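# Tip croutons from pan onto plate, return pan

## Task

Transfer all the croutons out of the frying pan onto the dinner plate (letting them drop onto it is acceptable), then put the pan back down level and centred on the hot plate. Both the hot plate and the dinner plate have to finish resting level on the table. Nothing counts as done if it only stays in place because the robot is holding it, and at the end the hand must release everything and pull away.

## Robot and tools

Robot: one arm ending in a right-handed five-finger hand, with one camera on the wrist, cam_wrist (896x504 pixels). Nothing may be pushed or knocked off the table; dropping things, slamming, hard hits and heavy pressing all count against the work.

Scene frame: origin on the table surface straight under the arm base, +z up, +y to the left when facing along +x. Results report the hand point position in metres and its orientation as a quaternion (w,x,y,z), plus linear (m/s) and angular (rad/s) velocities. The reported position can be slightly wrong, more so far from the base, and the base may sit tilted relative to the table.

Hand point: a spot fixed to the palm, 0.05 m in front of it, where index pad and thumb tip would meet in a pinch. Its own axes: +z runs out along straightened fingers (fingertips end 0.06-0.07 m past the point), +y points out of the palm, +x runs across the palm toward the little finger. Sideways the hand extends 0.08 m on the little-finger side; on the thumb side 0.02 m if the thumb is swung in front of the palm, otherwise up to 0.09 m. A rigid wrist bracket on the little-finger side sits 0.03 m beyond the point in +y and 0.11 m across; it can collide.

Row format (used by execute_actions and move): 14 numbers, each from -1 to 1, in this order: dx, dy, dz, rx, ry, rz, little, ring, middle, index, thumb_bend, thumb_turn, force_limit, speed. The first six are an offset, not a pose: a displacement of the hand point relative to its measured pose at the start of that action, expressed in the hand point's own axes. 1.0 equals 0.6 m of travel or 180 degrees; rx, ry, rz form a single rotation vector. Every row in an action is measured from that same start pose, not chained. Finger values: +1 straight/open, -1 fully curled. thumb_bend: +1 straight, -1 fully bent. thumb_turn: +1 alongside the palm, -1 swung across in front of it. A pinch is roughly index -0.22, thumb_bend -0.75, thumb_turn -0.57. force_limit maps linearly from about 0 N (-1) to 10 N (+1) at the fingertip (15 N for the two thumb motors); it limits closing only. speed maps from near zero (-1) to full (+1), where full travel takes 0.6 s.

execute_actions(actions): a list of actions; each action is a list of up to 15 rows, one row per 1/30 s control step. If fewer than 15 rows are given, the last row repeats to fill 15 steps. For the first action of a call, offsets start from the pose last reported in the scene. Each step the command is clipped to at most 100 mm and 16 degrees from the measured pose, so large offsets need several actions; HELD in the step readings marks a clipped step. Motion lags commands by about 0.17 s. An empty list just returns state and images.

move(target, speed, stop_force, blocking): target is one 14-number row as above, offsets from the last reported pose. The hand travels a straight path taking 0.5-10 s (it halts at 10 s, possibly short). speed is the top path speed in m/s, 0.002-0.5 (default 0.25); turning is capped at twice that in rad/s. It does not avoid obstacles and may overshoot its speed near full arm extension. The arm is stiff, so aiming even slightly into a solid surface can trigger a fault. stop_force (9-40 N, only after 0.2 s of scene time, not with blocking=false) ends the path when the wrist sensor feels that much extra resistance along the path for two steps; the hand then backs up two steps and holds. Use it only with very slow speeds, not on rotating moves, and omit it when moving away from something being pressed. blocking=false returns after 0.5 s while the arm keeps going; use wait(0) to check and wait or stop before sending new motion. The result adds a move line: done, contact, off_target, moving, held or fault, plus limits such as paced (sent pose clipped) or held (some steps blocked), and the remaining distance.

wait(seconds 0-10): let the scene run holding the last command. stop: brake a running move. zoom_image(camera "cam_wrist", region [x0,y0,x1,y1], at most 504x504, origin top-left): closer look at the latest image. show_instructions: shows reference pages. finished_scene(scene): ends the given scene permanently once the goal is met and stable.

Gripping: with the thumb swung in front beforehand, the hand can wrap objects 0.035-0.08 m wide across the palm. Each motor moves only when its target changes by at least 0.01, then locks when it reaches the target or, while closing, hits force_limit. Resend the same numbers to keep a grip; close at speed -0.9 or lower for a gentle grip. Per-motor readouts (same order as the row): hand_measured, hand_stopped_by (moving, target, force, stalled, fault), hand_load_n (positive means pushed open). Loads falling near zero indicate a lost grip.

Faults: a joint torque over its limit (138 N m for the three big joints, 25.7 N m for the wrist joints, including held weight) or any external force of 150 N halts the arm for 10 s and skips the rest of the call. Motors heat when holding loads; MOTOR HOT warns at 70 °C and at 85 °C brakes engage until cooled. "pose unreachable" means the clearance check altered or blocked a command. Wrist force and torque lines give sensor readings in hand axes, noisy, offset up to about 4 N, saturating near 50 N. Camera calibration lines give K and T_world_to_cam for cam_wrist. Loose objects may occasionally get nudged by outside disturbances.

Each tool is called after ">>>" as name(argument=value, ...), one argument or row to a line, values as JSON.

Reference images:

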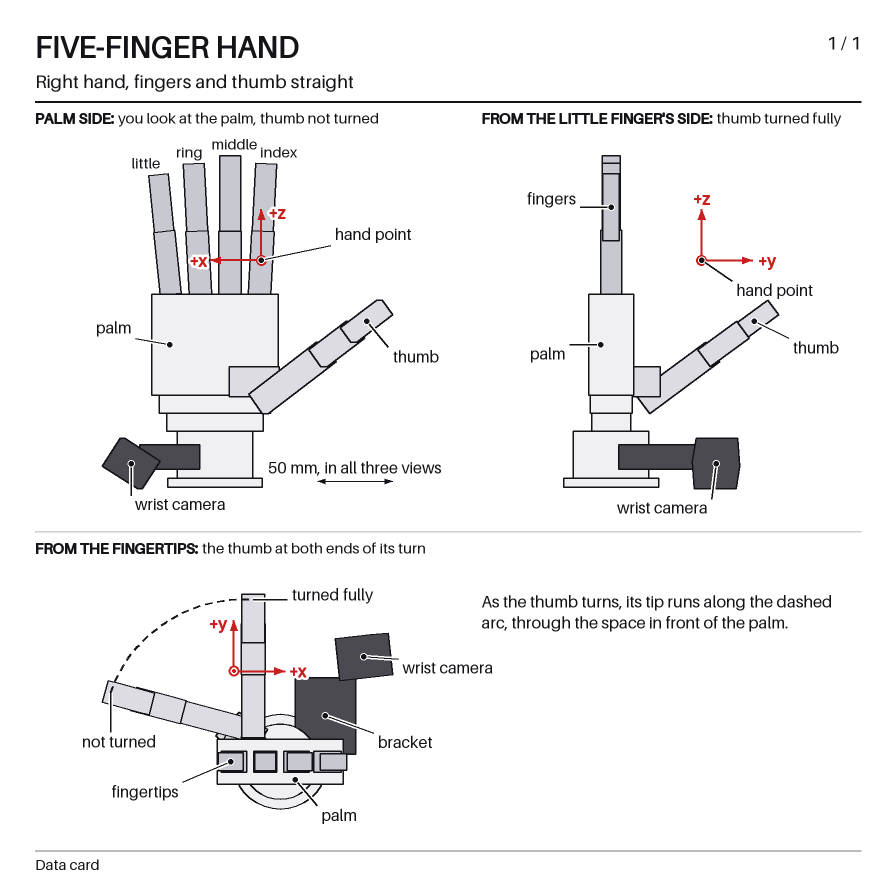

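## Session

>>> execute_actions(
  actions=[],
)

Scene clock: 0.00 s.
end_effector_position=(+0.6683, -0.4430, +0.3031) hand_measured=(+1.000, +1.000, +1.000, +1.000, +1.000, +1.000) hand_load_n=(+0.0, +0.0, +0.0, +0.0, +0.0, +0.0) hand_stopped_by=(target, target, target, target, target, target) hand_force_limit=0.00 hand_speed=-0.80 end_effector_quat_wxyz=(-0.478, +0.578, -0.327, +0.575) end_effector_velocity=(-0.000, -0.000, +0.001) end_effector_angular_velocity=(-0.002, -0.001, -0.000)
Joint positions: [-1.09  -1.59   1.656 -0.634  0.342 -3.644]
Joint velocities: [ 0.    -0.001  0.    -0.    -0.    -0.001]
Motor temperatures (°C, as the motors report them): [28 28 28 33 38 36]
Wrist force (N, on the end effector, along its own x y z axes, offset not removed): no reading
Wrist torque (N m, same axes, about the end effector's origin, offset not removed): no reading
Hand target: +0.668, -0.443, +0.303; -0.478, +0.578, -0.327, +0.575

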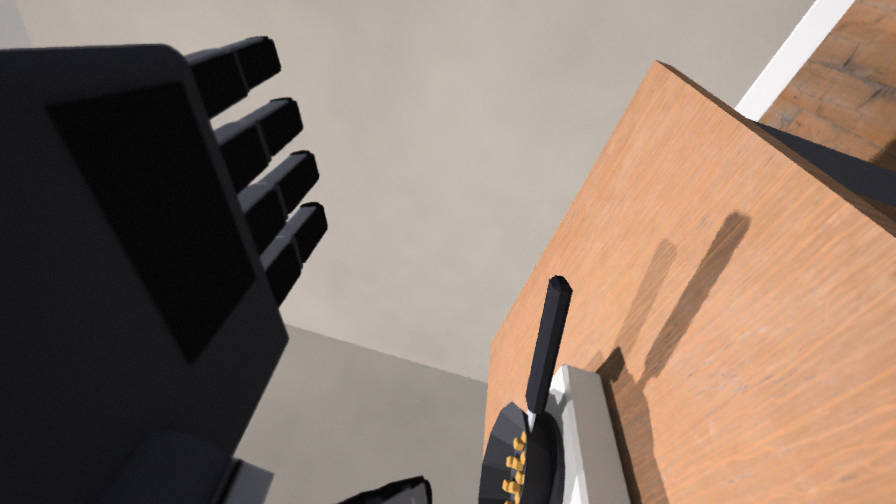

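>>> move(
  target=[-0.2,-0.3,-0.03,-0.33,0.05,0.1,1,1,1,1,1,1,0,0.5],
  speed=0.3,
)

Scene clock: 19.53 s.
end_effector_position=(+0.6039, -0.2759, +0.4253) hand_measured=(+1.000, +1.000, +1.000, +1.000, +1.000, +1.000) hand_load_n=(+0.0, +0.0, +0.0, +0.0, +0.0, +0.0) hand_stopped_by=(target, target, target, target, target, target) hand_force_limit=0.00 hand_speed=0.50 end_effector_quat_wxyz=(-0.184, +0.638, -0.684, +0.302) end_effector_velocity=(+0.000, +0.000, +0.001) end_effector_angular_velocity=(+0.002, +0.005, -0.003)
Joint positions: [-0.225 -1.531  1.264  0.67   2.03  -3.744]
Joint velocities: [ 0.002  0.004 -0.007  0.008  0.005  0.006]
Motor temperatures (°C, as the motors report them): [28 28 28 33 38 36]
Wrist force (N, on the end effector, along its own x y z axes, offset not removed): [-1.6 -1.2 2.3]
Wrist torque (N m, same axes, about the end effector's origin, offset not removed): [-0.25 0.08 -0.29]
Hand target: +0.604, -0.276, +0.425; -0.184, +0.638, -0.684, +0.302
Off the commanded pose: 0.001 m, 0 deg.
move: done
camera_calibration (this result's frames):
cam_wrist: T_world_to_cam=[[-0.75278, 0.0685073, -0.654697, 0.752177], [-0.173663, 0.938667, 0.297901, 0.239261], [0.634951, 0.337951, -0.694713, 0.137672], [0, 0, 0, 1]] pos_world=[0.52036, -0.322643, 0.516814]

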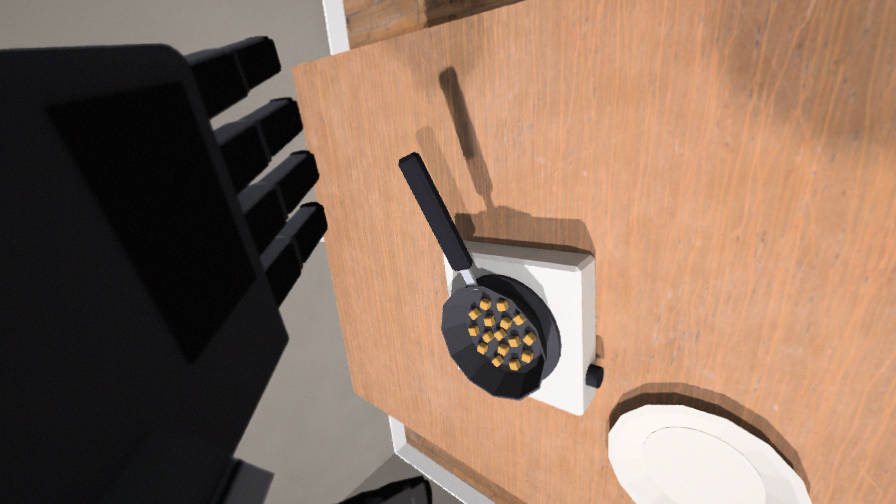

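>>> zoom_image(
  camera="cam_wrist",
  region=[370,130,650,430],
)

Region (370, 130, 650, 430) of cam_wrist's 896x504 image, scaled by 1.680, with more detail than that image has; it fills the left 470 columns of this view, and the rest is white.

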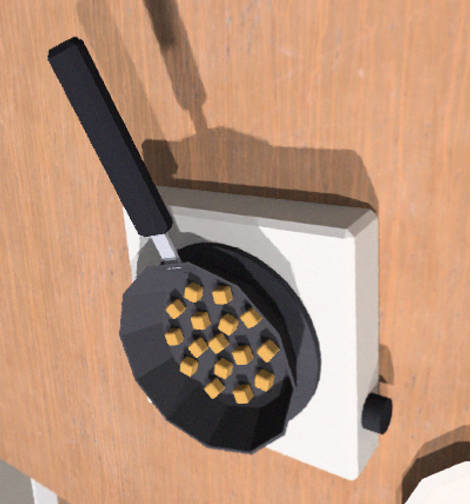

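>>> move(
  target=[-0.32,-0.007,0.5,0.294,-0.098,-0.091,1,1,1,1,1,-1,0,0.5],
)

Scene clock: 67.23 s.
end_effector_position=(+0.8217, -0.1405, +0.1779) hand_measured=(+1.000, +1.000, +1.000, +1.000, +1.000, -1.000) hand_load_n=(+0.0, +0.0, +0.0, +0.0, +0.0, +0.0) hand_stopped_by=(target, target, target, target, target, target) hand_force_limit=0.00 hand_speed=0.50 end_effector_quat_wxyz=(-0.503, +0.614, -0.350, +0.497) end_effector_velocity=(+0.002, -0.000, -0.000) end_effector_angular_velocity=(-0.002, -0.005, +0.001)
Joint positions: [-0.548 -1.108  1.557 -0.492  0.835 -4.05 ]
Joint velocities: [-0.001  0.004 -0.004 -0.004 -0.004 -0.   ]
Motor temperatures (°C, as the motors report them): [28 28 28 33 38 36]
Wrist force (N, on the end effector, along its own x y z axes, offset not removed): [-2.0 -2.3 -3.6]
Wrist torque (N m, same axes, about the end effector's origin, offset not removed): [0.07 0.16 -0.21]
Hand target: +0.822, -0.140, +0.178; -0.503, +0.614, -0.350, +0.497
Off the commanded pose: 0.001 m, 0 deg.
move: done
camera_calibration (this result's frames):
cam_wrist: T_world_to_cam=[[0.0516996, -0.188034, -0.980801, 0.105801], [-0.711407, 0.682328, -0.168312, 0.712459], [0.700876, 0.70645, -0.0984924, -0.32664], [0, 0, 0, 1]] pos_world=[0.730312, -0.235482, 0.191514]

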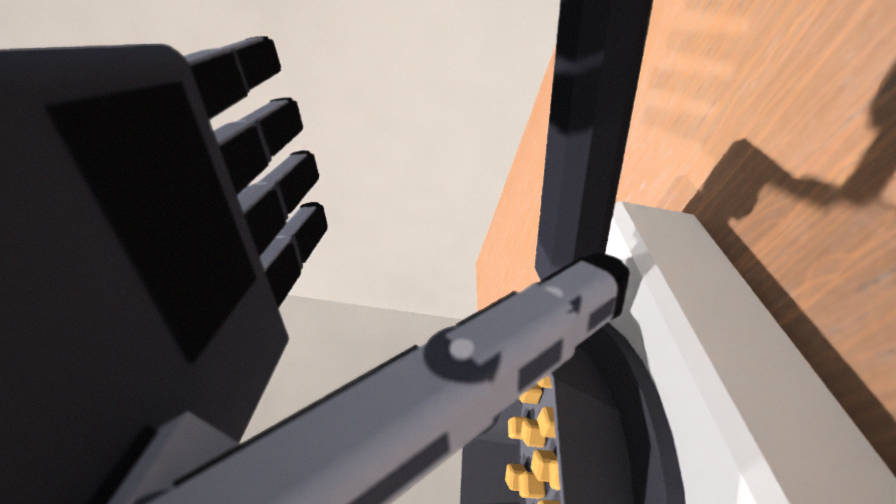

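>>> move(
  target=[0,0.11,0.02,0,0,0.01,1,1,1,1,1,-1,0,0.5],
  speed=0.1,
)

Scene clock: 85.40 s.
end_effector_position=(+0.8380, -0.1539, +0.1143) hand_measured=(+1.000, +1.000, +1.000, +1.000, +1.000, -1.000) hand_load_n=(+0.0, +0.0, +0.0, +0.0, +0.0, +0.0) hand_stopped_by=(target, target, target, target, target, target) hand_force_limit=0.00 hand_speed=0.50 end_effector_quat_wxyz=(-0.510, +0.609, -0.360, +0.489) end_effector_velocity=(+0.000, +0.001, -0.001) end_effector_angular_velocity=(+0.001, -0.000, +0.002)
Joint positions: [-0.602 -0.983  1.464 -0.525  0.781 -4.016]
Joint velocities: [-0.     0.004 -0.003  0.    -0.002  0.001]
Motor temperatures (°C, as the motors report them): [28 28 28 33 38 36]
Wrist force (N, on the end effector, along its own x y z axes, offset not removed): [0.2 -1.6 1.0]
Wrist torque (N m, same axes, about the end effector's origin, offset not removed): [-0.15 -0.19 0.02]
Hand target: +0.838, -0.154, +0.114; -0.510, +0.609, -0.360, +0.489
Off the commanded pose: 0.000 m, 0 deg.
move: done
camera_calibration (this result's frames):
cam_wrist: T_world_to_cam=[[0.0434454, -0.158264, -0.986441, 0.0522692], [-0.712671, 0.687055, -0.141619, 0.721201], [0.700152, 0.70916, -0.0829408, -0.33567], [0, 0, 0, 1]] pos_world=[0.746728, -0.249188, 0.125855]

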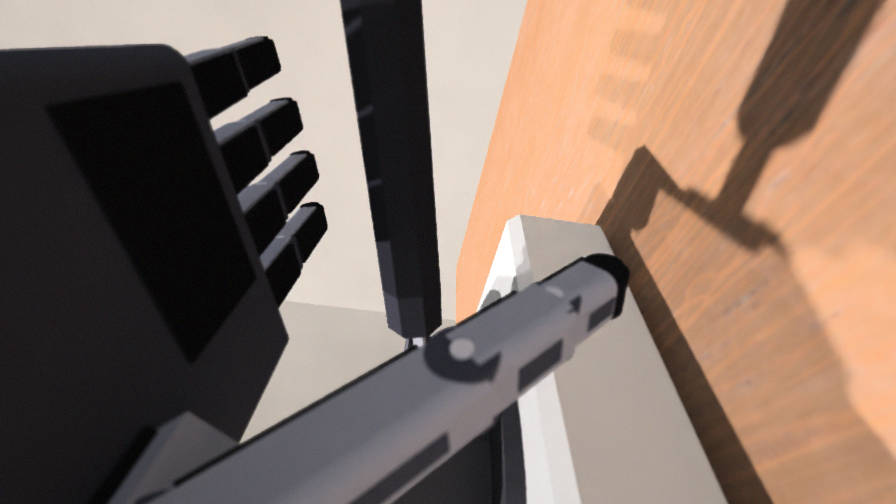

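>>> move(
  target=[-0.02,0.022,0.055,0,-0.015,0.008,0.5,0.5,0.5,0.5,1,-1,0,0.0],
  speed=0.05,
)

Scene clock: 95.70 s.
end_effector_position=(+0.8674, -0.1367, +0.0988) hand_measured=(+0.500, +0.500, +0.500, +0.500, +1.000, -1.000) hand_load_n=(+0.0, +0.0, +0.0, +0.0, +0.0, +0.0) hand_stopped_by=(target, target, target, target, target, target) hand_force_limit=0.00 hand_speed=0.00 end_effector_quat_wxyz=(-0.525, +0.615, -0.355, +0.469) end_effector_velocity=(+0.001, +0.001, -0.001) end_effector_angular_velocity=(+0.000, +0.000, +0.003)
Joint positions: [-0.576 -0.886  1.316 -0.422  0.777 -4.028]
Joint velocities: [ 0.001  0.004 -0.006  0.004 -0.001 -0.001]
Motor temperatures (°C, as the motors report them): [28 28 28 33 38 36]
Wrist force (N, on the end effector, along its own x y z axes, offset not removed): [0.5 -2.4 1.9]
Wrist torque (N m, same axes, about the end effector's origin, offset not removed): [-0.43 -0.42 -0.02]
Hand target: +0.867, -0.137, +0.099; -0.525, +0.615, -0.355, +0.468
Off the commanded pose: 0.000 m, 0 deg.
move: done
camera_calibration (this result's frames):
cam_wrist: T_world_to_cam=[[0.0332533, -0.135548, -0.990213, 0.0507322], [-0.74562, 0.656392, -0.114891, 0.74997], [0.665541, 0.742143, -0.0792398, -0.335537], [0, 0, 0, 1]] pos_world=[0.78082, -0.236381, 0.109813]

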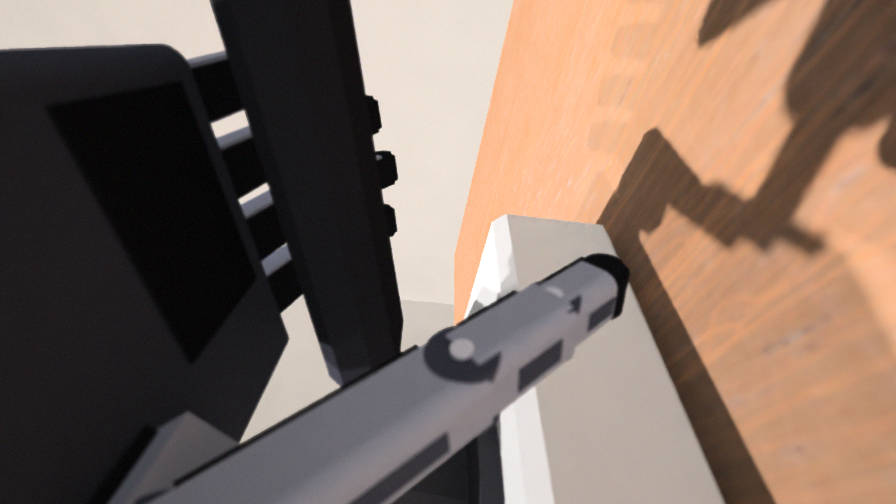

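>>> move(
  target=[0,0.013,0.012,0,0,0,-0.1,-0.1,-0.1,-0.1,1,-1,0,-0.3],
  speed=0.02,
)

>>> move(
  target=[0,0,0,0,0,0,-1,-1,-1,-1,1,-1,1,-0.6],
)

Scene clock: 102.50 s.
end_effector_position=(+0.8746, -0.1360, +0.0912) hand_measured=(-0.100, -0.100, -0.100, -0.100, +1.000, -1.000) hand_load_n=(+0.0, +0.0, +0.0, +0.0, +0.0, +0.0) hand_stopped_by=(target, target, target, target, target, target) hand_force_limit=0.00 hand_speed=-0.30 end_effector_quat_wxyz=(-0.525, +0.615, -0.355, +0.469) end_effector_velocity=(+0.001, -0.000, -0.001) end_effector_angular_velocity=(-0.002, -0.001, -0.001)
Joint positions: [-0.575 -0.86   1.284 -0.416  0.779 -4.028]
Joint velocities: [ 0.     0.003 -0.005  0.001  0.001 -0.002]
Motor temperatures (°C, as the motors report them): [28 28 28 33 38 36]
Wrist force (N, on the end effector, along its own x y z axes, offset not removed): [0.7 -1.2 -1.6]
Wrist torque (N m, same axes, about the end effector's origin, offset not removed): [-0.06 -0.32 -0.04]
Hand target: +0.875, -0.136, +0.091; -0.525, +0.615, -0.355, +0.469
Off the commanded pose: 0.000 m, 0 deg.
move: done
camera_calibration (this result's frames):
cam_wrist: T_world_to_cam=[[0.0332617, -0.135555, -0.990211, 0.0430415], [-0.745611, 0.656401, -0.114904, 0.754007], [0.665551, 0.742134, -0.0792384, -0.341459], [0, 0, 0, 1]] pos_world=[0.788023, -0.235688, 0.102202]

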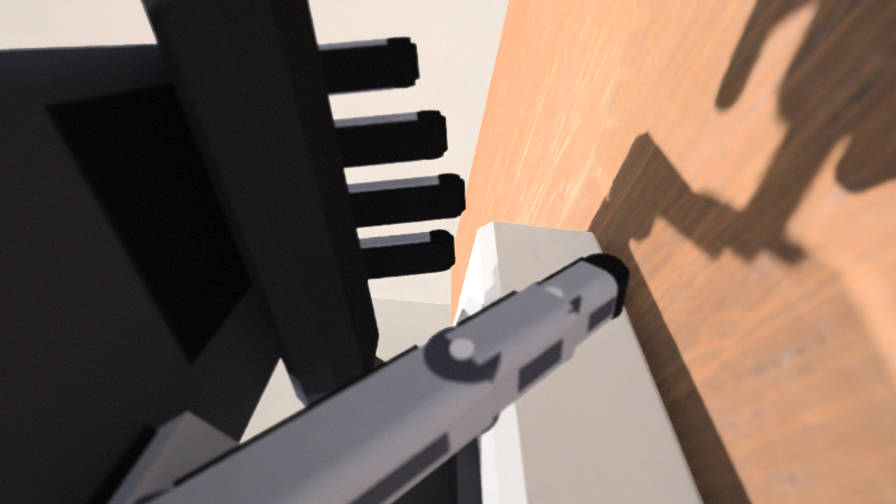

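Scene clock: 104.13 s.
end_effector_position=(+0.8746, -0.1360, +0.0912) hand_measured=(-1.000, -1.000, -1.000, -1.000, +1.000, -1.000) hand_load_n=(+0.0, +0.0, +0.0, +1.0, +0.0, +0.0) hand_stopped_by=(target, target, target, target, target, target) hand_force_limit=1.00 hand_speed=-0.60 end_effector_quat_wxyz=(-0.525, +0.615, -0.355, +0.469) end_effector_velocity=(-0.000, +0.000, -0.001) end_effector_angular_velocity=(+0.001, -0.000, +0.001)
Joint positions: [-0.575 -0.86   1.284 -0.416  0.779 -4.028]
Joint velocities: [-0.     0.001 -0.    -0.001 -0.001  0.001]
Motor temperatures (°C, as the motors report them): [28 28 28 33 38 36]
Wrist force (N, on the end effector, along its own x y z axes, offset not removed): [-0.8 0.7 1.1]
Wrist torque (N m, same axes, about the end effector's origin, offset not removed): [-0.17 -0.10 -0.03]
Hand target: +0.875, -0.136, +0.091; -0.525, +0.615, -0.355, +0.469
Off the commanded pose: 0.000 m, 0 deg.
move: done
camera_calibration (this result's frames):
cam_wrist: T_world_to_cam=[[0.0332458, -0.135534, -0.990215, 0.0430703], [-0.745629, 0.656384, -0.114875, 0.754004], [0.665531, 0.742152, -0.0792358, -0.341447], [0, 0, 0, 1]] pos_world=[0.78802, -0.235673, 0.10221]

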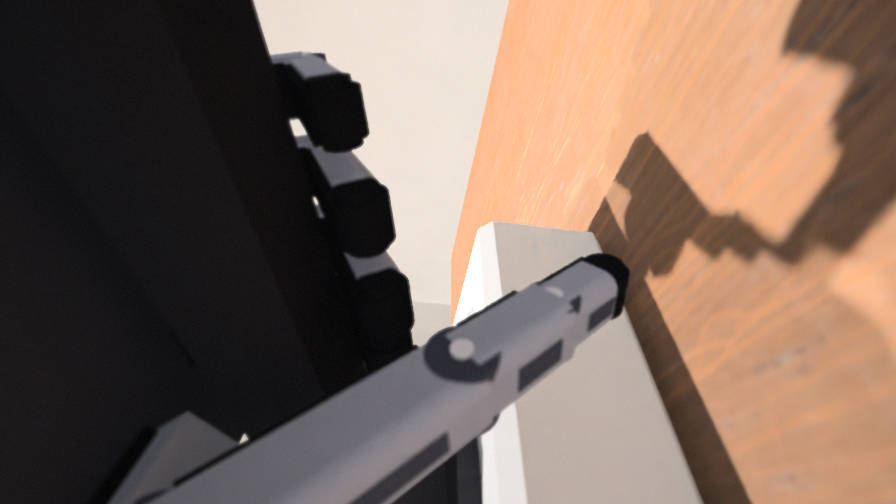

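>>> move(
  target=[0,-0.003,0,0,0,0,0.5,0.5,0.5,0.5,1,-1,1,0.8],
)

>>> move(
  target=[0,0,-0.06,0,0.025,0,0.5,0.5,0.5,0.5,1,-1,1,0.8],
  speed=0.06,
)

Scene clock: 112.27 s.
end_effector_position=(+0.8745, -0.1357, +0.0930) hand_measured=(+0.500, +0.500, +0.500, +0.500, +1.000, -1.000) hand_load_n=(+0.0, +0.0, +0.0, +0.0, +0.0, +0.0) hand_stopped_by=(target, target, target, target, target, target) hand_force_limit=1.00 hand_speed=0.80 end_effector_quat_wxyz=(-0.525, +0.615, -0.355, +0.469) end_effector_velocity=(+0.000, +0.000, +0.000) end_effector_angular_velocity=(-0.001, -0.001, +0.000)
Joint positions: [-0.573 -0.863  1.286 -0.415  0.78  -4.028]
Joint velocities: [ 0.    -0.     0.    -0.001 -0.    -0.001]
Motor temperatures (°C, as the motors report them): [28 28 28 33 38 36]
Wrist force (N, on the end effector, along its own x y z axes, offset not removed): [-0.1 -0.9 0.1]
Wrist torque (N m, same axes, about the end effector's origin, offset not removed): [0.02 -0.18 0.07]
Hand target: +0.875, -0.136, +0.093; -0.525, +0.615, -0.355, +0.469
Off the commanded pose: 0.000 m, 0 deg.
move: done
camera_calibration (this result's frames):
cam_wrist: T_world_to_cam=[[0.033236, -0.135537, -0.990215, 0.0448598], [-0.745626, 0.656389, -0.114871, 0.753895], [0.665535, 0.742148, -0.0792445, -0.341502], [0, 0, 0, 1]] pos_world=[0.787914, -0.235323, 0.103959]

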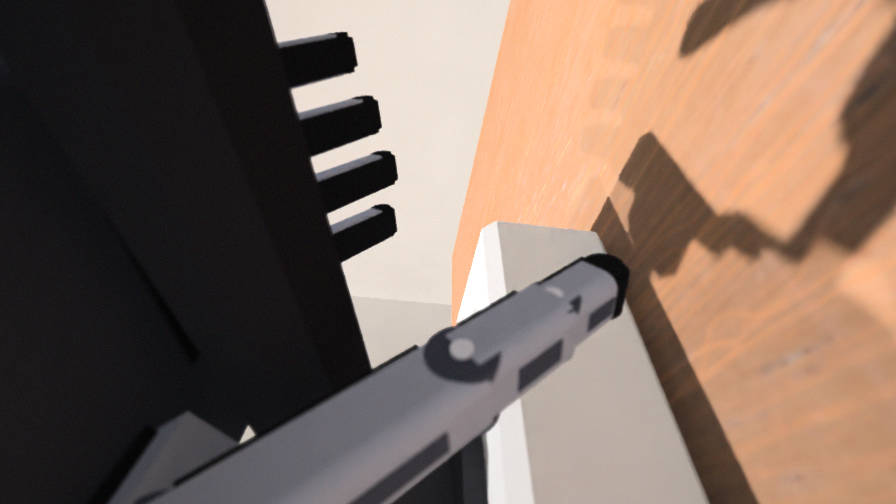

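Scene clock: 113.30 s.
end_effector_position=(+0.8404, -0.1469, +0.0933) hand_measured=(+0.500, +0.500, +0.500, +0.500, +1.000, -1.000) hand_load_n=(+0.0, +0.0, +0.0, +0.0, +0.0, +0.0) hand_stopped_by=(target, target, target, target, target, target) hand_force_limit=1.00 hand_speed=0.80 end_effector_quat_wxyz=(-0.511, +0.597, -0.376, +0.492) end_effector_velocity=(-0.001, -0.001, +0.001) end_effector_angular_velocity=(+0.000, -0.002, -0.004)
Joint positions: [-0.603 -0.947  1.477 -0.607  0.802 -3.968]
Joint velocities: [-0.001 -0.003  0.007 -0.009  0.002  0.003]
Motor temperatures (°C, as the motors report them): [28 28 28 33 38 36]
Wrist force (N, on the end effector, along its own x y z axes, offset not removed): [0.1 0.8 -3.5]
Wrist torque (N m, same axes, about the end effector's origin, offset not removed): [0.68 0.06 0.02]
Hand target: +0.840, -0.147, +0.093; -0.510, +0.596, -0.376, +0.492
Off the commanded pose: 0.000 m, 0 deg.
move: done
camera_calibration (this result's frames):
cam_wrist: T_world_to_cam=[[0.0381722, -0.133978, -0.990249, 0.040849], [-0.691309, 0.712016, -0.122983, 0.699108], [0.72155, 0.689263, -0.0654412, -0.366596], [0, 0, 0, 1]] pos_world=[0.746258, -0.239622, 0.102438]

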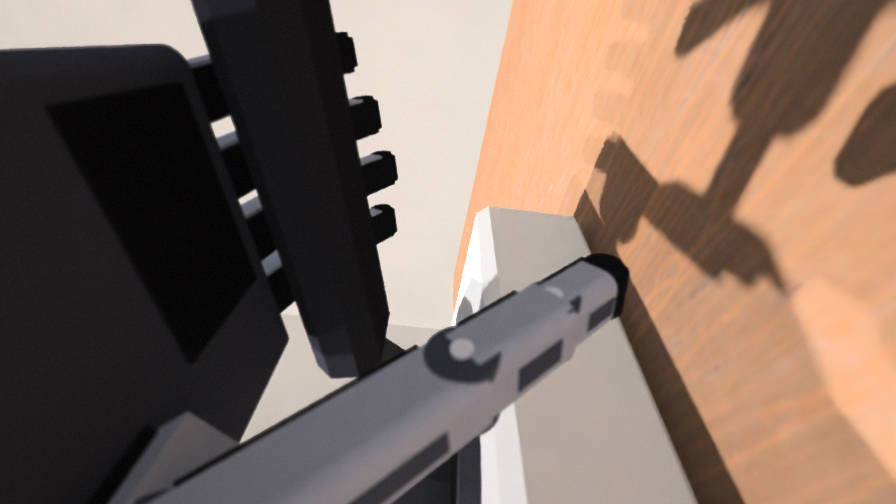

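>>> move(
  target=[0,0.012,0.008,0,0,0,0.5,0.5,0.5,0.5,-1,-1,1,-0.4],
  speed=0.02,
)

>>> move(
  target=[0,0,0,0,0,0,-1,-1,-1,-1,-1,-1,1,-0.3],
)

Scene clock: 133.90 s.
end_effector_position=(+0.8455, -0.1471, +0.0863) hand_measured=(+0.500, +0.500, +0.500, +0.500, -1.000, -1.000) hand_load_n=(+0.0, +0.0, +0.0, +0.0, +0.0, +0.0) hand_stopped_by=(target, target, target, target, target, target) hand_force_limit=1.00 hand_speed=-0.40 end_effector_quat_wxyz=(-0.511, +0.597, -0.376, +0.492) end_effector_velocity=(+0.000, -0.001, +0.002) end_effector_angular_velocity=(-0.000, -0.002, -0.000)
Joint positions: [-0.604 -0.927  1.455 -0.605  0.801 -3.968]
Joint velocities: [ 0.    -0.002 -0.     0.001 -0.001  0.001]
Motor temperatures (°C, as the motors report them): [28 28 28 33 38 36]
Wrist force (N, on the end effector, along its own x y z axes, offset not removed): [-1.5 -4.7 -2.2]
Wrist torque (N m, same axes, about the end effector's origin, offset not removed): [0.06 0.41 0.02]
Hand target: +0.845, -0.147, +0.086; -0.511, +0.597, -0.376, +0.492
Off the commanded pose: 0.000 m, 0 deg.
move: done
camera_calibration (this result's frames):
cam_wrist: T_world_to_cam=[[0.0381724, -0.133977, -0.990249, 0.0336791], [-0.691309, 0.712016, -0.122982, 0.701956], [0.72155, 0.689262, -0.0654404, -0.370519], [0, 0, 0, 1]] pos_world=[0.751331, -0.239908, 0.095432]

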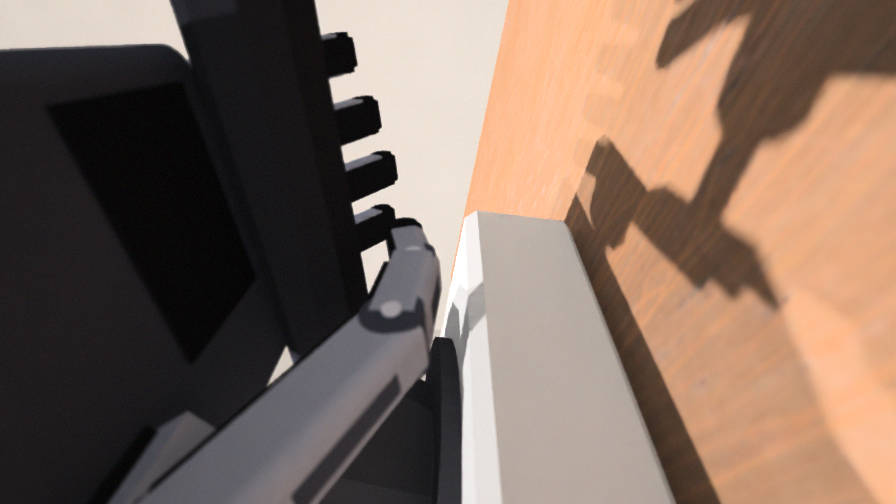

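Scene clock: 135.47 s.
end_effector_position=(+0.8455, -0.1471, +0.0863) hand_measured=(-0.998, -0.954, -0.242, -0.270, -0.998, -1.000) hand_load_n=(+4.5, +10.0, +11.5, +10.0, +2.0, -3.0) hand_stopped_by=(target, force, force, force, target, target) hand_force_limit=1.00 hand_speed=-0.30 end_effector_quat_wxyz=(-0.511, +0.597, -0.376, +0.492) end_effector_velocity=(+0.000, -0.000, +0.001) end_effector_angular_velocity=(-0.000, -0.001, +0.000)
Joint positions: [-0.604 -0.927  1.455 -0.605  0.801 -3.968]
Joint velocities: [-0.    -0.001 -0.     0.    -0.001 -0.   ]
Motor temperatures (°C, as the motors report them): [28 28 28 33 38 36]
Wrist force (N, on the end effector, along its own x y z axes, offset not removed): [-1.4 -24.7 -6.1]
Wrist torque (N m, same axes, about the end effector's origin, offset not removed): [-1.09 -0.20 1.71]
Hand target: +0.845, -0.147, +0.086; -0.511, +0.597, -0.376, +0.492
Off the commanded pose: 0.000 m, 0 deg.
move: done
camera_calibration (this result's frames):
cam_wrist: T_world_to_cam=[[0.038307, -0.133942, -0.990249, 0.0336149], [-0.691417, 0.711902, -0.123039, 0.702012], [0.72144, 0.689388, -0.0653386, -0.37043], [0, 0, 0, 1]] pos_world=[0.751339, -0.239891, 0.0954586]

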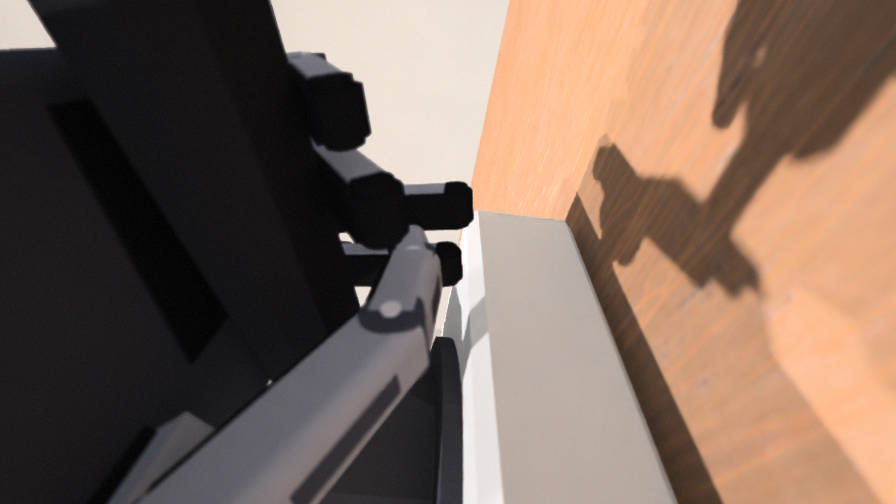

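>>> execute_actions(
  actions=[
    [[0,-0.005,0,0,0,0,-1,-1,0.3,0.3,-0.6,-1,1,0.3]],
    [[0,0,0,0,0,0,-1,-1,0.3,0.3,-0.6,0,1,0.0]],
    [[0,0,0,0,0,0,-1,-1,0.3,0.3,-0.6,0,1,0.0]],
    [[0,0,0,0,0,0,-1,-1,0.3,0.3,-1,0,1,0.0]],
    [[0,0,0,0,0,0,-1,-1,-1,-1,-1,0,1,0.0]],
    [[0,0,0,0,0,0,-1,-1,-1,-1,-1,0,1,0.0]],
  ],
)

Scene clock: 156.00 s.
end_effector_position=(+0.8453, -0.1466, +0.0892) hand_measured=(-1.000, -0.956, -0.998, -0.244, -0.998, +0.000) hand_load_n=(+0.0, +0.0, +6.0, +11.0, +2.5, -0.5) hand_stopped_by=(target, force, moving, force, target, target) hand_force_limit=1.00 hand_speed=0.00 end_effector_quat_wxyz=(-0.511, +0.597, -0.376, +0.492) end_effector_velocity=(+0.000, -0.001, +0.001) end_effector_angular_velocity=(-0.002, -0.001, -0.002)
Joint positions: [-0.601 -0.932  1.458 -0.603  0.803 -3.968]
Joint velocities: [-0.    -0.002 -0.    -0.     0.001 -0.001]
Motor temperatures (°C, as the motors report them): [28 28 28 33 38 36]
Wrist force (N, on the end effector, along its own x y z axes, offset not removed): [2.3 -3.6 1.5]
Wrist torque (N m, same axes, about the end effector's origin, offset not removed): [-0.77 -0.11 0.18]
Hand target: +0.845, -0.147, +0.089; -0.511, +0.597, -0.376, +0.492
Off the commanded pose: 0.000 m, 0 deg.
Step readings (end_effector_position; steps 1 to 15: 1st action; 16 to 30: 2nd action; 31 to 45: 3rd action; 46 to 60: 4th action; 61 to 75: 5th action; 76 to 90: 6th action):
0: (+0.8455, -0.1472, +0.0862)
1: (+0.8455, -0.1472, +0.0862)
2: (+0.8455, -0.1472, +0.0866)
4: (+0.8455, -0.1471, +0.0879)
8: (+0.8453, -0.1467, +0.0888)
15: (+0.8453, -0.1466, +0.0891)
16: (+0.8453, -0.1466, +0.0892)
17: (+0.8453, -0.1466, +0.0892)
19: (+0.8453, -0.1466, +0.0892)
23: (+0.8453, -0.1466, +0.0892)
30: (+0.8453, -0.1466, +0.0892)
31: (+0.8453, -0.1466, +0.0892)
32: (+0.8453, -0.1466, +0.0892)
34: (+0.8453, -0.1466, +0.0892)
38: (+0.8453, -0.1466, +0.0892)
45: (+0.8453, -0.1466, +0.0892)
46: (+0.8453, -0.1466, +0.0892)
47: (+0.8453, -0.1466, +0.0892)
49: (+0.8453, -0.1466, +0.0892)
53: (+0.8453, -0.1466, +0.0892)
60: (+0.8453, -0.1466, +0.0892)
61: (+0.8453, -0.1466, +0.0892)
62: (+0.8453, -0.1466, +0.0892)
64: (+0.8453, -0.1466, +0.0892)
68: (+0.8453, -0.1466, +0.0892)
75: (+0.8453, -0.1466, +0.0892)
76: (+0.8453, -0.1466, +0.0892)
77: (+0.8453, -0.1466, +0.0892)
79: (+0.8453, -0.1466, +0.0892)
83: (+0.8453, -0.1466, +0.0892)
90: end_effector_position above
camera_calibration (this result's frames):
cam_wrist: T_world_to_cam=[[0.0382, -0.133972, -0.990249, 0.0366284], [-0.691356, 0.711968, -0.122993, 0.701803], [0.721503, 0.689313, -0.0654252, -0.370549], [0, 0, 0, 1]] pos_world=[0.751149, -0.23933, 0.0983448]

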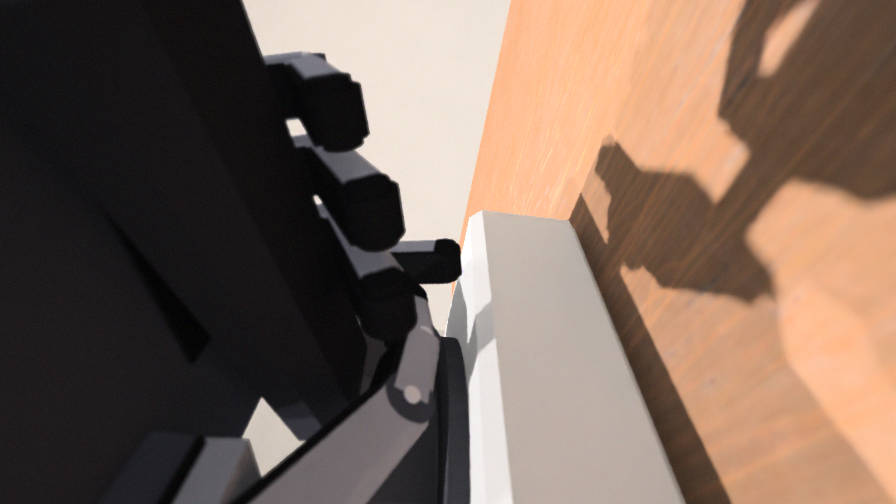

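>>> execute_actions(
  actions=[
    [[0,0,0,0,0,0,-0.3,-0.3,0.2,0.2,-0.6,0,1,0.5]],
    [[0,0,0,0,0.02,0,-0.3,-0.3,0.2,0.2,-0.3,-1,1,0.5]],
    [[0,0,0,0,0.02,0,-0.3,-0.3,0.2,0.2,1,-1,1,0.5]],
    [[0,0,0,0,0,0,-1,-1,-1,-1,1,-1,1,0.0]],
    [[0,0,0,0,0,0,-1,-1,-1,-1,1,-1,1,0.0]],
    [[0,0,0,0,0,0,-1,-1,-1,-1,-1,-1,1,0.0]],
    [[0,0,0,0,0,0,-1,-1,-1,-1,-1,-1,1,0.0]],
  ],
)

Scene clock: 175.87 s.
end_effector_position=(+0.8453, -0.1466, +0.0892) hand_measured=(-1.000, -1.000, -1.000, -0.998, +0.062, -1.000) hand_load_n=(+0.0, +0.0, -0.5, +3.5, +6.0, +2.0) hand_stopped_by=(target, target, target, target, moving, target) hand_force_limit=1.00 hand_speed=0.00 end_effector_quat_wxyz=(-0.486, +0.565, -0.407, +0.529) end_effector_velocity=(+0.000, -0.000, +0.001) end_effector_angular_velocity=(-0.001, -0.001, +0.000)
Joint positions: [-0.577 -0.944  1.556 -0.804  0.915 -3.895]
Joint velocities: [ 0.    -0.001 -0.    -0.    -0.001  0.   ]
Motor temperatures (°C, as the motors report them): [28 28 28 33 38 36]
Wrist force (N, on the end effector, along its own x y z axes, offset not removed): [1.3 2.7 0.9]
Wrist torque (N m, same axes, about the end effector's origin, offset not removed): [0.03 -0.48 -0.25]
Hand target: +0.845, -0.147, +0.089; -0.486, +0.565, -0.407, +0.529
Off the commanded pose: 0.000 m, 0 deg.
Step readings (end_effector_position; steps 1 to 15: 1st action; 16 to 30: 2nd action; 31 to 45: 3rd action; 46 to 60: 4th action; 61 to 75: 5th action; 76 to 90: 6th action; 91 to 105: 7th action):
0: (+0.8453, -0.1466, +0.0892)
1: (+0.8453, -0.1466, +0.0892)
2: (+0.8453, -0.1466, +0.0892)
4: (+0.8453, -0.1466, +0.0892)
8: (+0.8453, -0.1466, +0.0892)
15: (+0.8453, -0.1466, +0.0892)
16: (+0.8453, -0.1466, +0.0892)
17: (+0.8449, -0.1459, +0.0894)
19: (+0.8442, -0.1454, +0.0891)
23: (+0.8450, -0.1465, +0.0893)
30: (+0.8453, -0.1466, +0.0892)
31: (+0.8453, -0.1466, +0.0892)
32: (+0.8449, -0.1458, +0.0893)
34: (+0.8444, -0.1453, +0.0890)
38: (+0.8450, -0.1465, +0.0894)
45: (+0.8453, -0.1467, +0.0893)
46: (+0.8453, -0.1467, +0.0893)
47: (+0.8453, -0.1467, +0.0893)
49: (+0.8453, -0.1467, +0.0893)
53: (+0.8453, -0.1467, +0.0893)
60: (+0.8453, -0.1466, +0.0892)
61: (+0.8453, -0.1466, +0.0892)
62: (+0.8453, -0.1466, +0.0892)
64: (+0.8453, -0.1466, +0.0892)
68: (+0.8453, -0.1466, +0.0892)
75: (+0.8453, -0.1466, +0.0892)
76: (+0.8453, -0.1466, +0.0892)
77: (+0.8453, -0.1466, +0.0892)
79: (+0.8453, -0.1466, +0.0892)
83: (+0.8453, -0.1466, +0.0892)
90: (+0.8453, -0.1466, +0.0892)
91: (+0.8453, -0.1466, +0.0892)
92: (+0.8453, -0.1466, +0.0892)
94: (+0.8453, -0.1466, +0.0892)
98: (+0.8453, -0.1466, +0.0892)
105: end_effector_position above
camera_calibration (this result's frames):
cam_wrist: T_world_to_cam=[[0.0462285, -0.132284, -0.990133, 0.0301289], [-0.59598, 0.791805, -0.133612, 0.633887], [0.801668, 0.596276, -0.0422344, -0.453957], [0, 0, 0, 1]] pos_world=[0.740314, -0.227245, 0.0953541]

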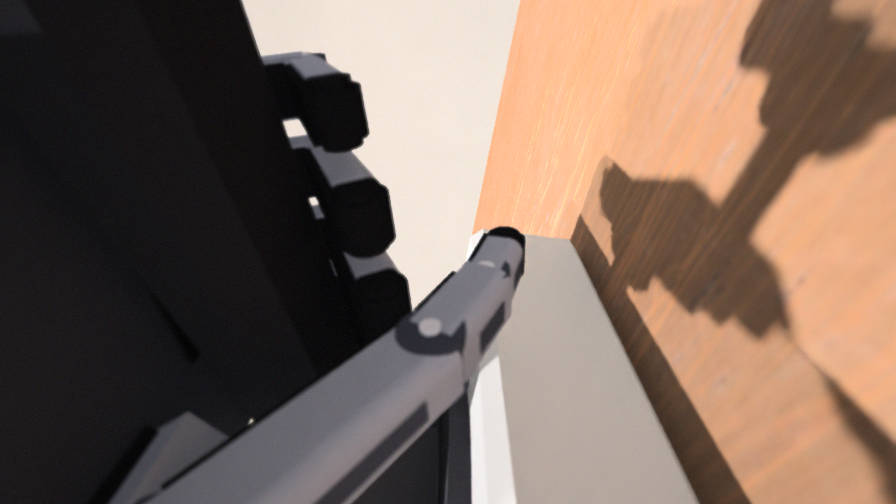

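>>> execute_actions(
  actions=[
    [[0,0,0,0,0,0,-1,-1,-1,-1,1,-1,1,0.7]],
    [[0,0,0.01,0,0.02,0,-1,-1,0.1,0.1,1,-1,1,0.7]],
    [[0,0,0.01,0,0,0,-1,-1,0.1,0.1,1,-1,1,0.7]],
    [[0,0,0,0,0,0,-1,-1,0.1,0.1,-1,-1,1,0.2]],
    [[0,0,0,0,0,0,-1,-1,0.1,0.1,-1,-1,1,0.2]],
    [[0,0,0,0,0,0,-1,-1,0.1,0.1,-1,-1,1,0.2]],
  ],
)

Scene clock: 215.77 s.
end_effector_position=(+0.8572, -0.1456, +0.0897) hand_measured=(-1.000, -1.000, +0.100, +0.100, -0.764, -1.000) hand_load_n=(+0.0, +0.0, +0.0, +0.0, +0.0, +0.0) hand_stopped_by=(target, target, target, target, moving, target) hand_force_limit=1.00 hand_speed=0.20 end_effector_quat_wxyz=(-0.473, +0.548, -0.422, +0.546) end_effector_velocity=(+0.000, +0.000, +0.000) end_effector_angular_velocity=(+0.002, -0.000, +0.001)
Joint positions: [-0.552 -0.924  1.556 -0.871  0.986 -3.872]
Joint velocities: [-0.    -0.    -0.     0.001 -0.001  0.002]
Motor temperatures (°C, as the motors report them): [28 28 28 33 38 36]
Wrist force (N, on the end effector, along its own x y z axes, offset not removed): [2.0 -4.6 -2.0]
Wrist torque (N m, same axes, about the end effector's origin, offset not removed): [-0.34 -0.45 -0.06]
Hand target: +0.857, -0.146, +0.090; -0.473, +0.548, -0.422, +0.546
Off the commanded pose: 0.000 m, 0 deg.
Step readings (end_effector_position; steps 1 to 15: 1st action; 16 to 30: 2nd action; 31 to 45: 3rd action; 46 to 60: 4th action; 61 to 75: 5th action; 76 to 90: 6th action):
0: (+0.8453, -0.1466, +0.0892)
1: (+0.8453, -0.1466, +0.0892)
2: (+0.8453, -0.1466, +0.0892)
4: (+0.8453, -0.1466, +0.0892)
8: (+0.8453, -0.1466, +0.0892)
15: (+0.8453, -0.1466, +0.0892)
16: (+0.8453, -0.1466, +0.0892)
17: (+0.8453, -0.1452, +0.0890)
19: (+0.8478, -0.1448, +0.0893)
23: (+0.8505, -0.1458, +0.0896)
30: (+0.8512, -0.1459, +0.0894)
31: (+0.8512, -0.1459, +0.0894)
32: (+0.8518, -0.1457, +0.0893)
34: (+0.8545, -0.1456, +0.0895)
38: (+0.8567, -0.1456, +0.0897)
45: (+0.8572, -0.1456, +0.0897)
46: (+0.8572, -0.1456, +0.0897)
47: (+0.8572, -0.1456, +0.0897)
49: (+0.8572, -0.1456, +0.0897)
53: (+0.8572, -0.1456, +0.0897)
60: (+0.8572, -0.1456, +0.0897)
61: (+0.8572, -0.1456, +0.0897)
62: (+0.8572, -0.1456, +0.0897)
64: (+0.8572, -0.1456, +0.0897)
68: (+0.8572, -0.1456, +0.0897)
75: (+0.8572, -0.1456, +0.0897)
76: (+0.8572, -0.1456, +0.0897)
77: (+0.8572, -0.1456, +0.0897)
79: (+0.8572, -0.1456, +0.0897)
83: (+0.8572, -0.1456, +0.0897)
90: end_effector_position above
camera_calibration (this result's frames):
cam_wrist: T_world_to_cam=[[0.0503324, -0.131831, -0.989994, 0.0267042], [-0.544737, 0.8272, -0.137848, 0.601835], [0.837095, 0.546224, -0.0301783, -0.502835], [0, 0, 0, 1]] pos_world=[0.747418, -0.219657, 0.0942241]

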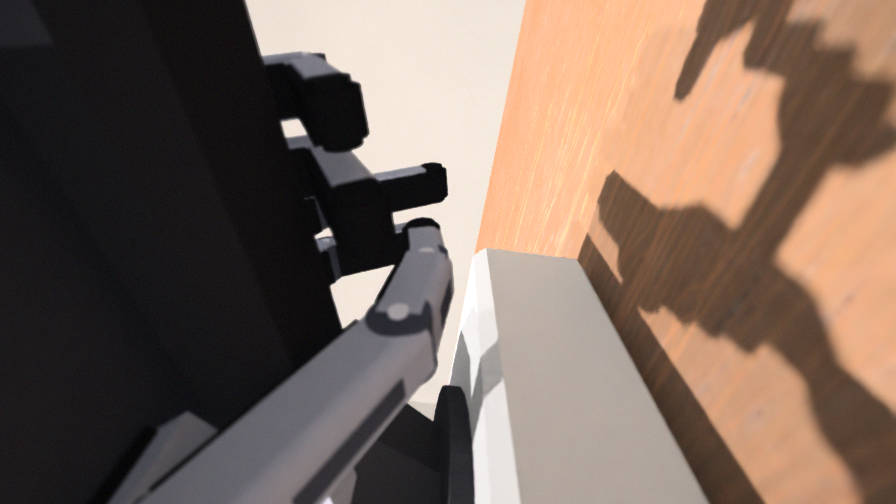

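>>> move(
  target=[0.06,-0.015,-0.02,0,0,0,-0.2,-0.2,-0.2,-0.2,1,-1,1,1],
  speed=0.06,
)

>>> move(
  target=[0,-0.015,-0.28,0,0,0,-0.2,-0.2,-0.2,-0.2,1,-1,1,1],
  speed=0.08,
)

>>> move(
  target=[0,-0.01,0,0,0,0,1,1,1,1,1,-1,1,1],
)

Scene clock: 252.63 s.
end_effector_position=(+0.8464, -0.1797, +0.1052) hand_measured=(-0.200, -0.200, -0.200, -0.200, +1.000, -1.000) hand_load_n=(+0.0, +0.0, +0.0, +0.0, +0.0, +0.0) hand_stopped_by=(target, target, target, target, target, target) hand_force_limit=1.00 hand_speed=1.00 end_effector_quat_wxyz=(-0.473, +0.548, -0.422, +0.546) end_effector_velocity=(+0.000, -0.000, -0.000) end_effector_angular_velocity=(-0.000, +0.000, -0.001)
Joint positions: [-0.593 -0.987  1.573 -0.832  0.947 -3.86 ]
Joint velocities: [-0.     0.    -0.    -0.     0.001 -0.   ]
Motor temperatures (°C, as the motors report them): [28 28 28 33 38 36]
Wrist force (N, on the end effector, along its own x y z axes, offset not removed): [-0.9 -5.2 -1.3]
Wrist torque (N m, same axes, about the end effector's origin, offset not removed): [-0.71 0.15 -0.11]
Hand target: +0.846, -0.180, +0.105; -0.473, +0.548, -0.422, +0.546
Off the commanded pose: 0.000 m, 0 deg.
move: done
camera_calibration (this result's frames):
cam_wrist: T_world_to_cam=[[0.050353, -0.131781, -0.989999, 0.038072], [-0.544712, 0.827221, -0.137818, 0.626278], [0.83711, 0.546204, -0.0301295, -0.474754], [0, 0, 0, 1]] pos_world=[0.736646, -0.253741, 0.1097]

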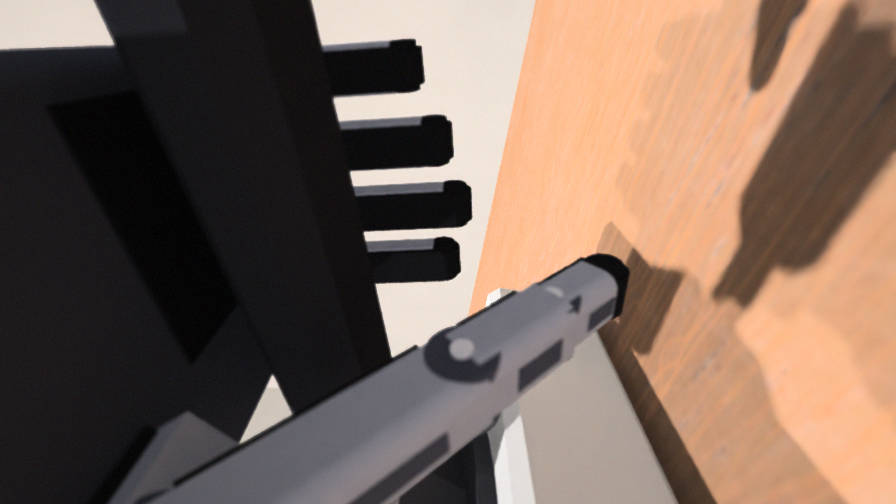

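Scene clock: 255.17 s.
end_effector_position=(+0.6785, -0.1874, +0.1064) hand_measured=(-0.200, -0.200, -0.200, -0.200, +1.000, -1.000) hand_load_n=(+0.0, +0.0, +0.0, +1.5, +0.0, +0.0) hand_stopped_by=(target, target, target, target, target, target) hand_force_limit=1.00 hand_speed=1.00 end_effector_quat_wxyz=(-0.473, +0.548, -0.422, +0.546) end_effector_velocity=(-0.001, +0.000, -0.000) end_effector_angular_velocity=(+0.001, +0.001, +0.001)
Joint positions: [-0.804 -1.235  2.079 -1.14   0.743 -3.784]
Joint velocities: [-0.002 -0.001  0.004 -0.002 -0.002  0.001]
Motor temperatures (°C, as the motors report them): [28 28 28 33 38 36]
Wrist force (N, on the end effector, along its own x y z axes, offset not removed): [2.3 -2.0 0.6]
Wrist torque (N m, same axes, about the end effector's origin, offset not removed): [-0.17 -0.01 0.23]
Hand target: +0.678, -0.187, +0.106; -0.473, +0.548, -0.422, +0.546
Off the commanded pose: 0.000 m, 0 deg.
move: done
camera_calibration (this result's frames):
cam_wrist: T_world_to_cam=[[0.0504614, -0.131573, -0.990021, 0.0466686], [-0.54456, 0.82734, -0.137709, 0.541253], [0.837203, 0.546075, -0.0299006, -0.330032], [0, 0, 0, 1]] pos_world=[0.568693, -0.261437, 0.11087]

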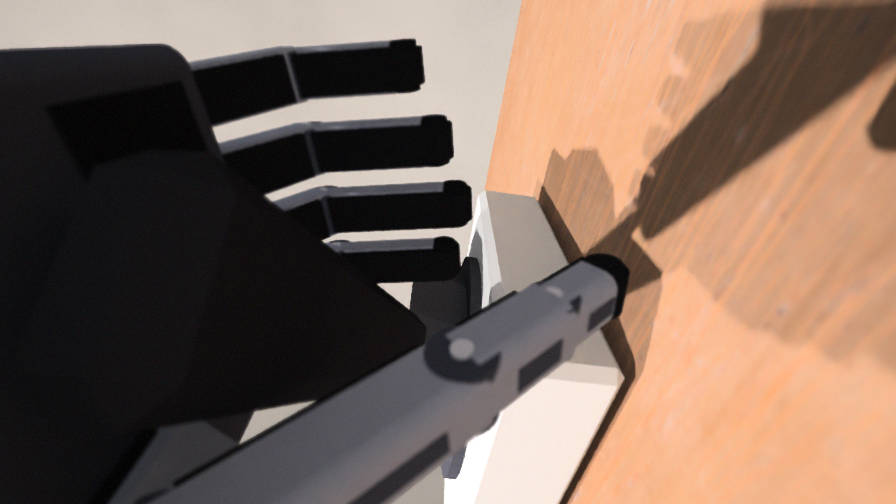

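Scene clock: 255.87 s.
end_effector_position=(+0.6781, -0.1862, +0.1122) hand_measured=(+1.000, +1.000, +1.000, +1.000, +1.000, -1.000) hand_load_n=(+0.0, +0.0, +0.0, +0.0, +0.0, +0.0) hand_stopped_by=(target, target, target, target, target, target) hand_force_limit=1.00 hand_speed=1.00 end_effector_quat_wxyz=(-0.473, +0.548, -0.422, +0.546) end_effector_velocity=(-0.000, +0.001, -0.000) end_effector_angular_velocity=(+0.002, +0.002, +0.001)
Joint positions: [-0.798 -1.248  2.084 -1.131  0.748 -3.786]
Joint velocities: [0.001 0.    0.001 0.001 0.001 0.   ]
Motor temperatures (°C, as the motors report them): [28 28 28 33 38 36]
Wrist force (N, on the end effector, along its own x y z axes, offset not removed): [-1.1 -2.1 -1.5]
Wrist torque (N m, same axes, about the end effector's origin, offset not removed): [-0.12 0.21 -0.15]
Hand target: +0.678, -0.186, +0.112; -0.473, +0.548, -0.422, +0.546
Off the commanded pose: 0.000 m, 0 deg.
move: done
camera_calibration (this result's frames):
cam_wrist: T_world_to_cam=[[0.0504557, -0.131581, -0.990021, 0.0525783], [-0.544553, 0.827344, -0.137713, 0.540893], [0.837208, 0.546067, -0.0299085, -0.330216], [0, 0, 0, 1]] pos_world=[0.568351, -0.260266, 0.116665]

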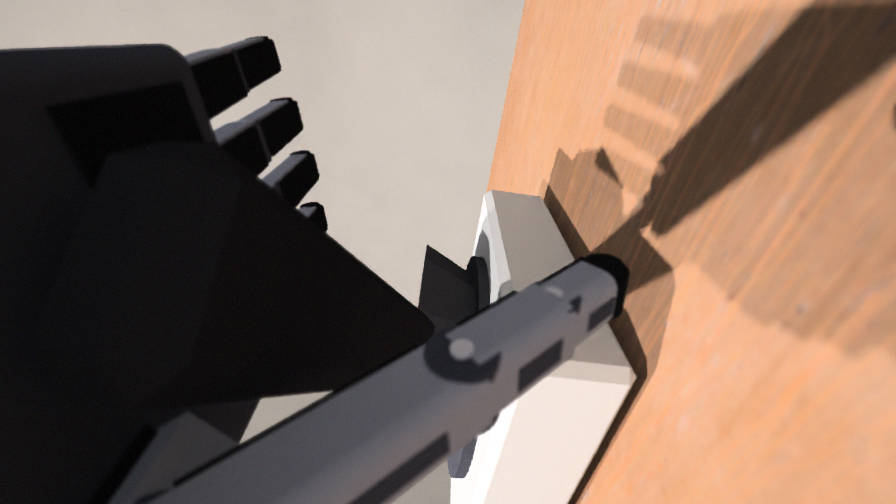

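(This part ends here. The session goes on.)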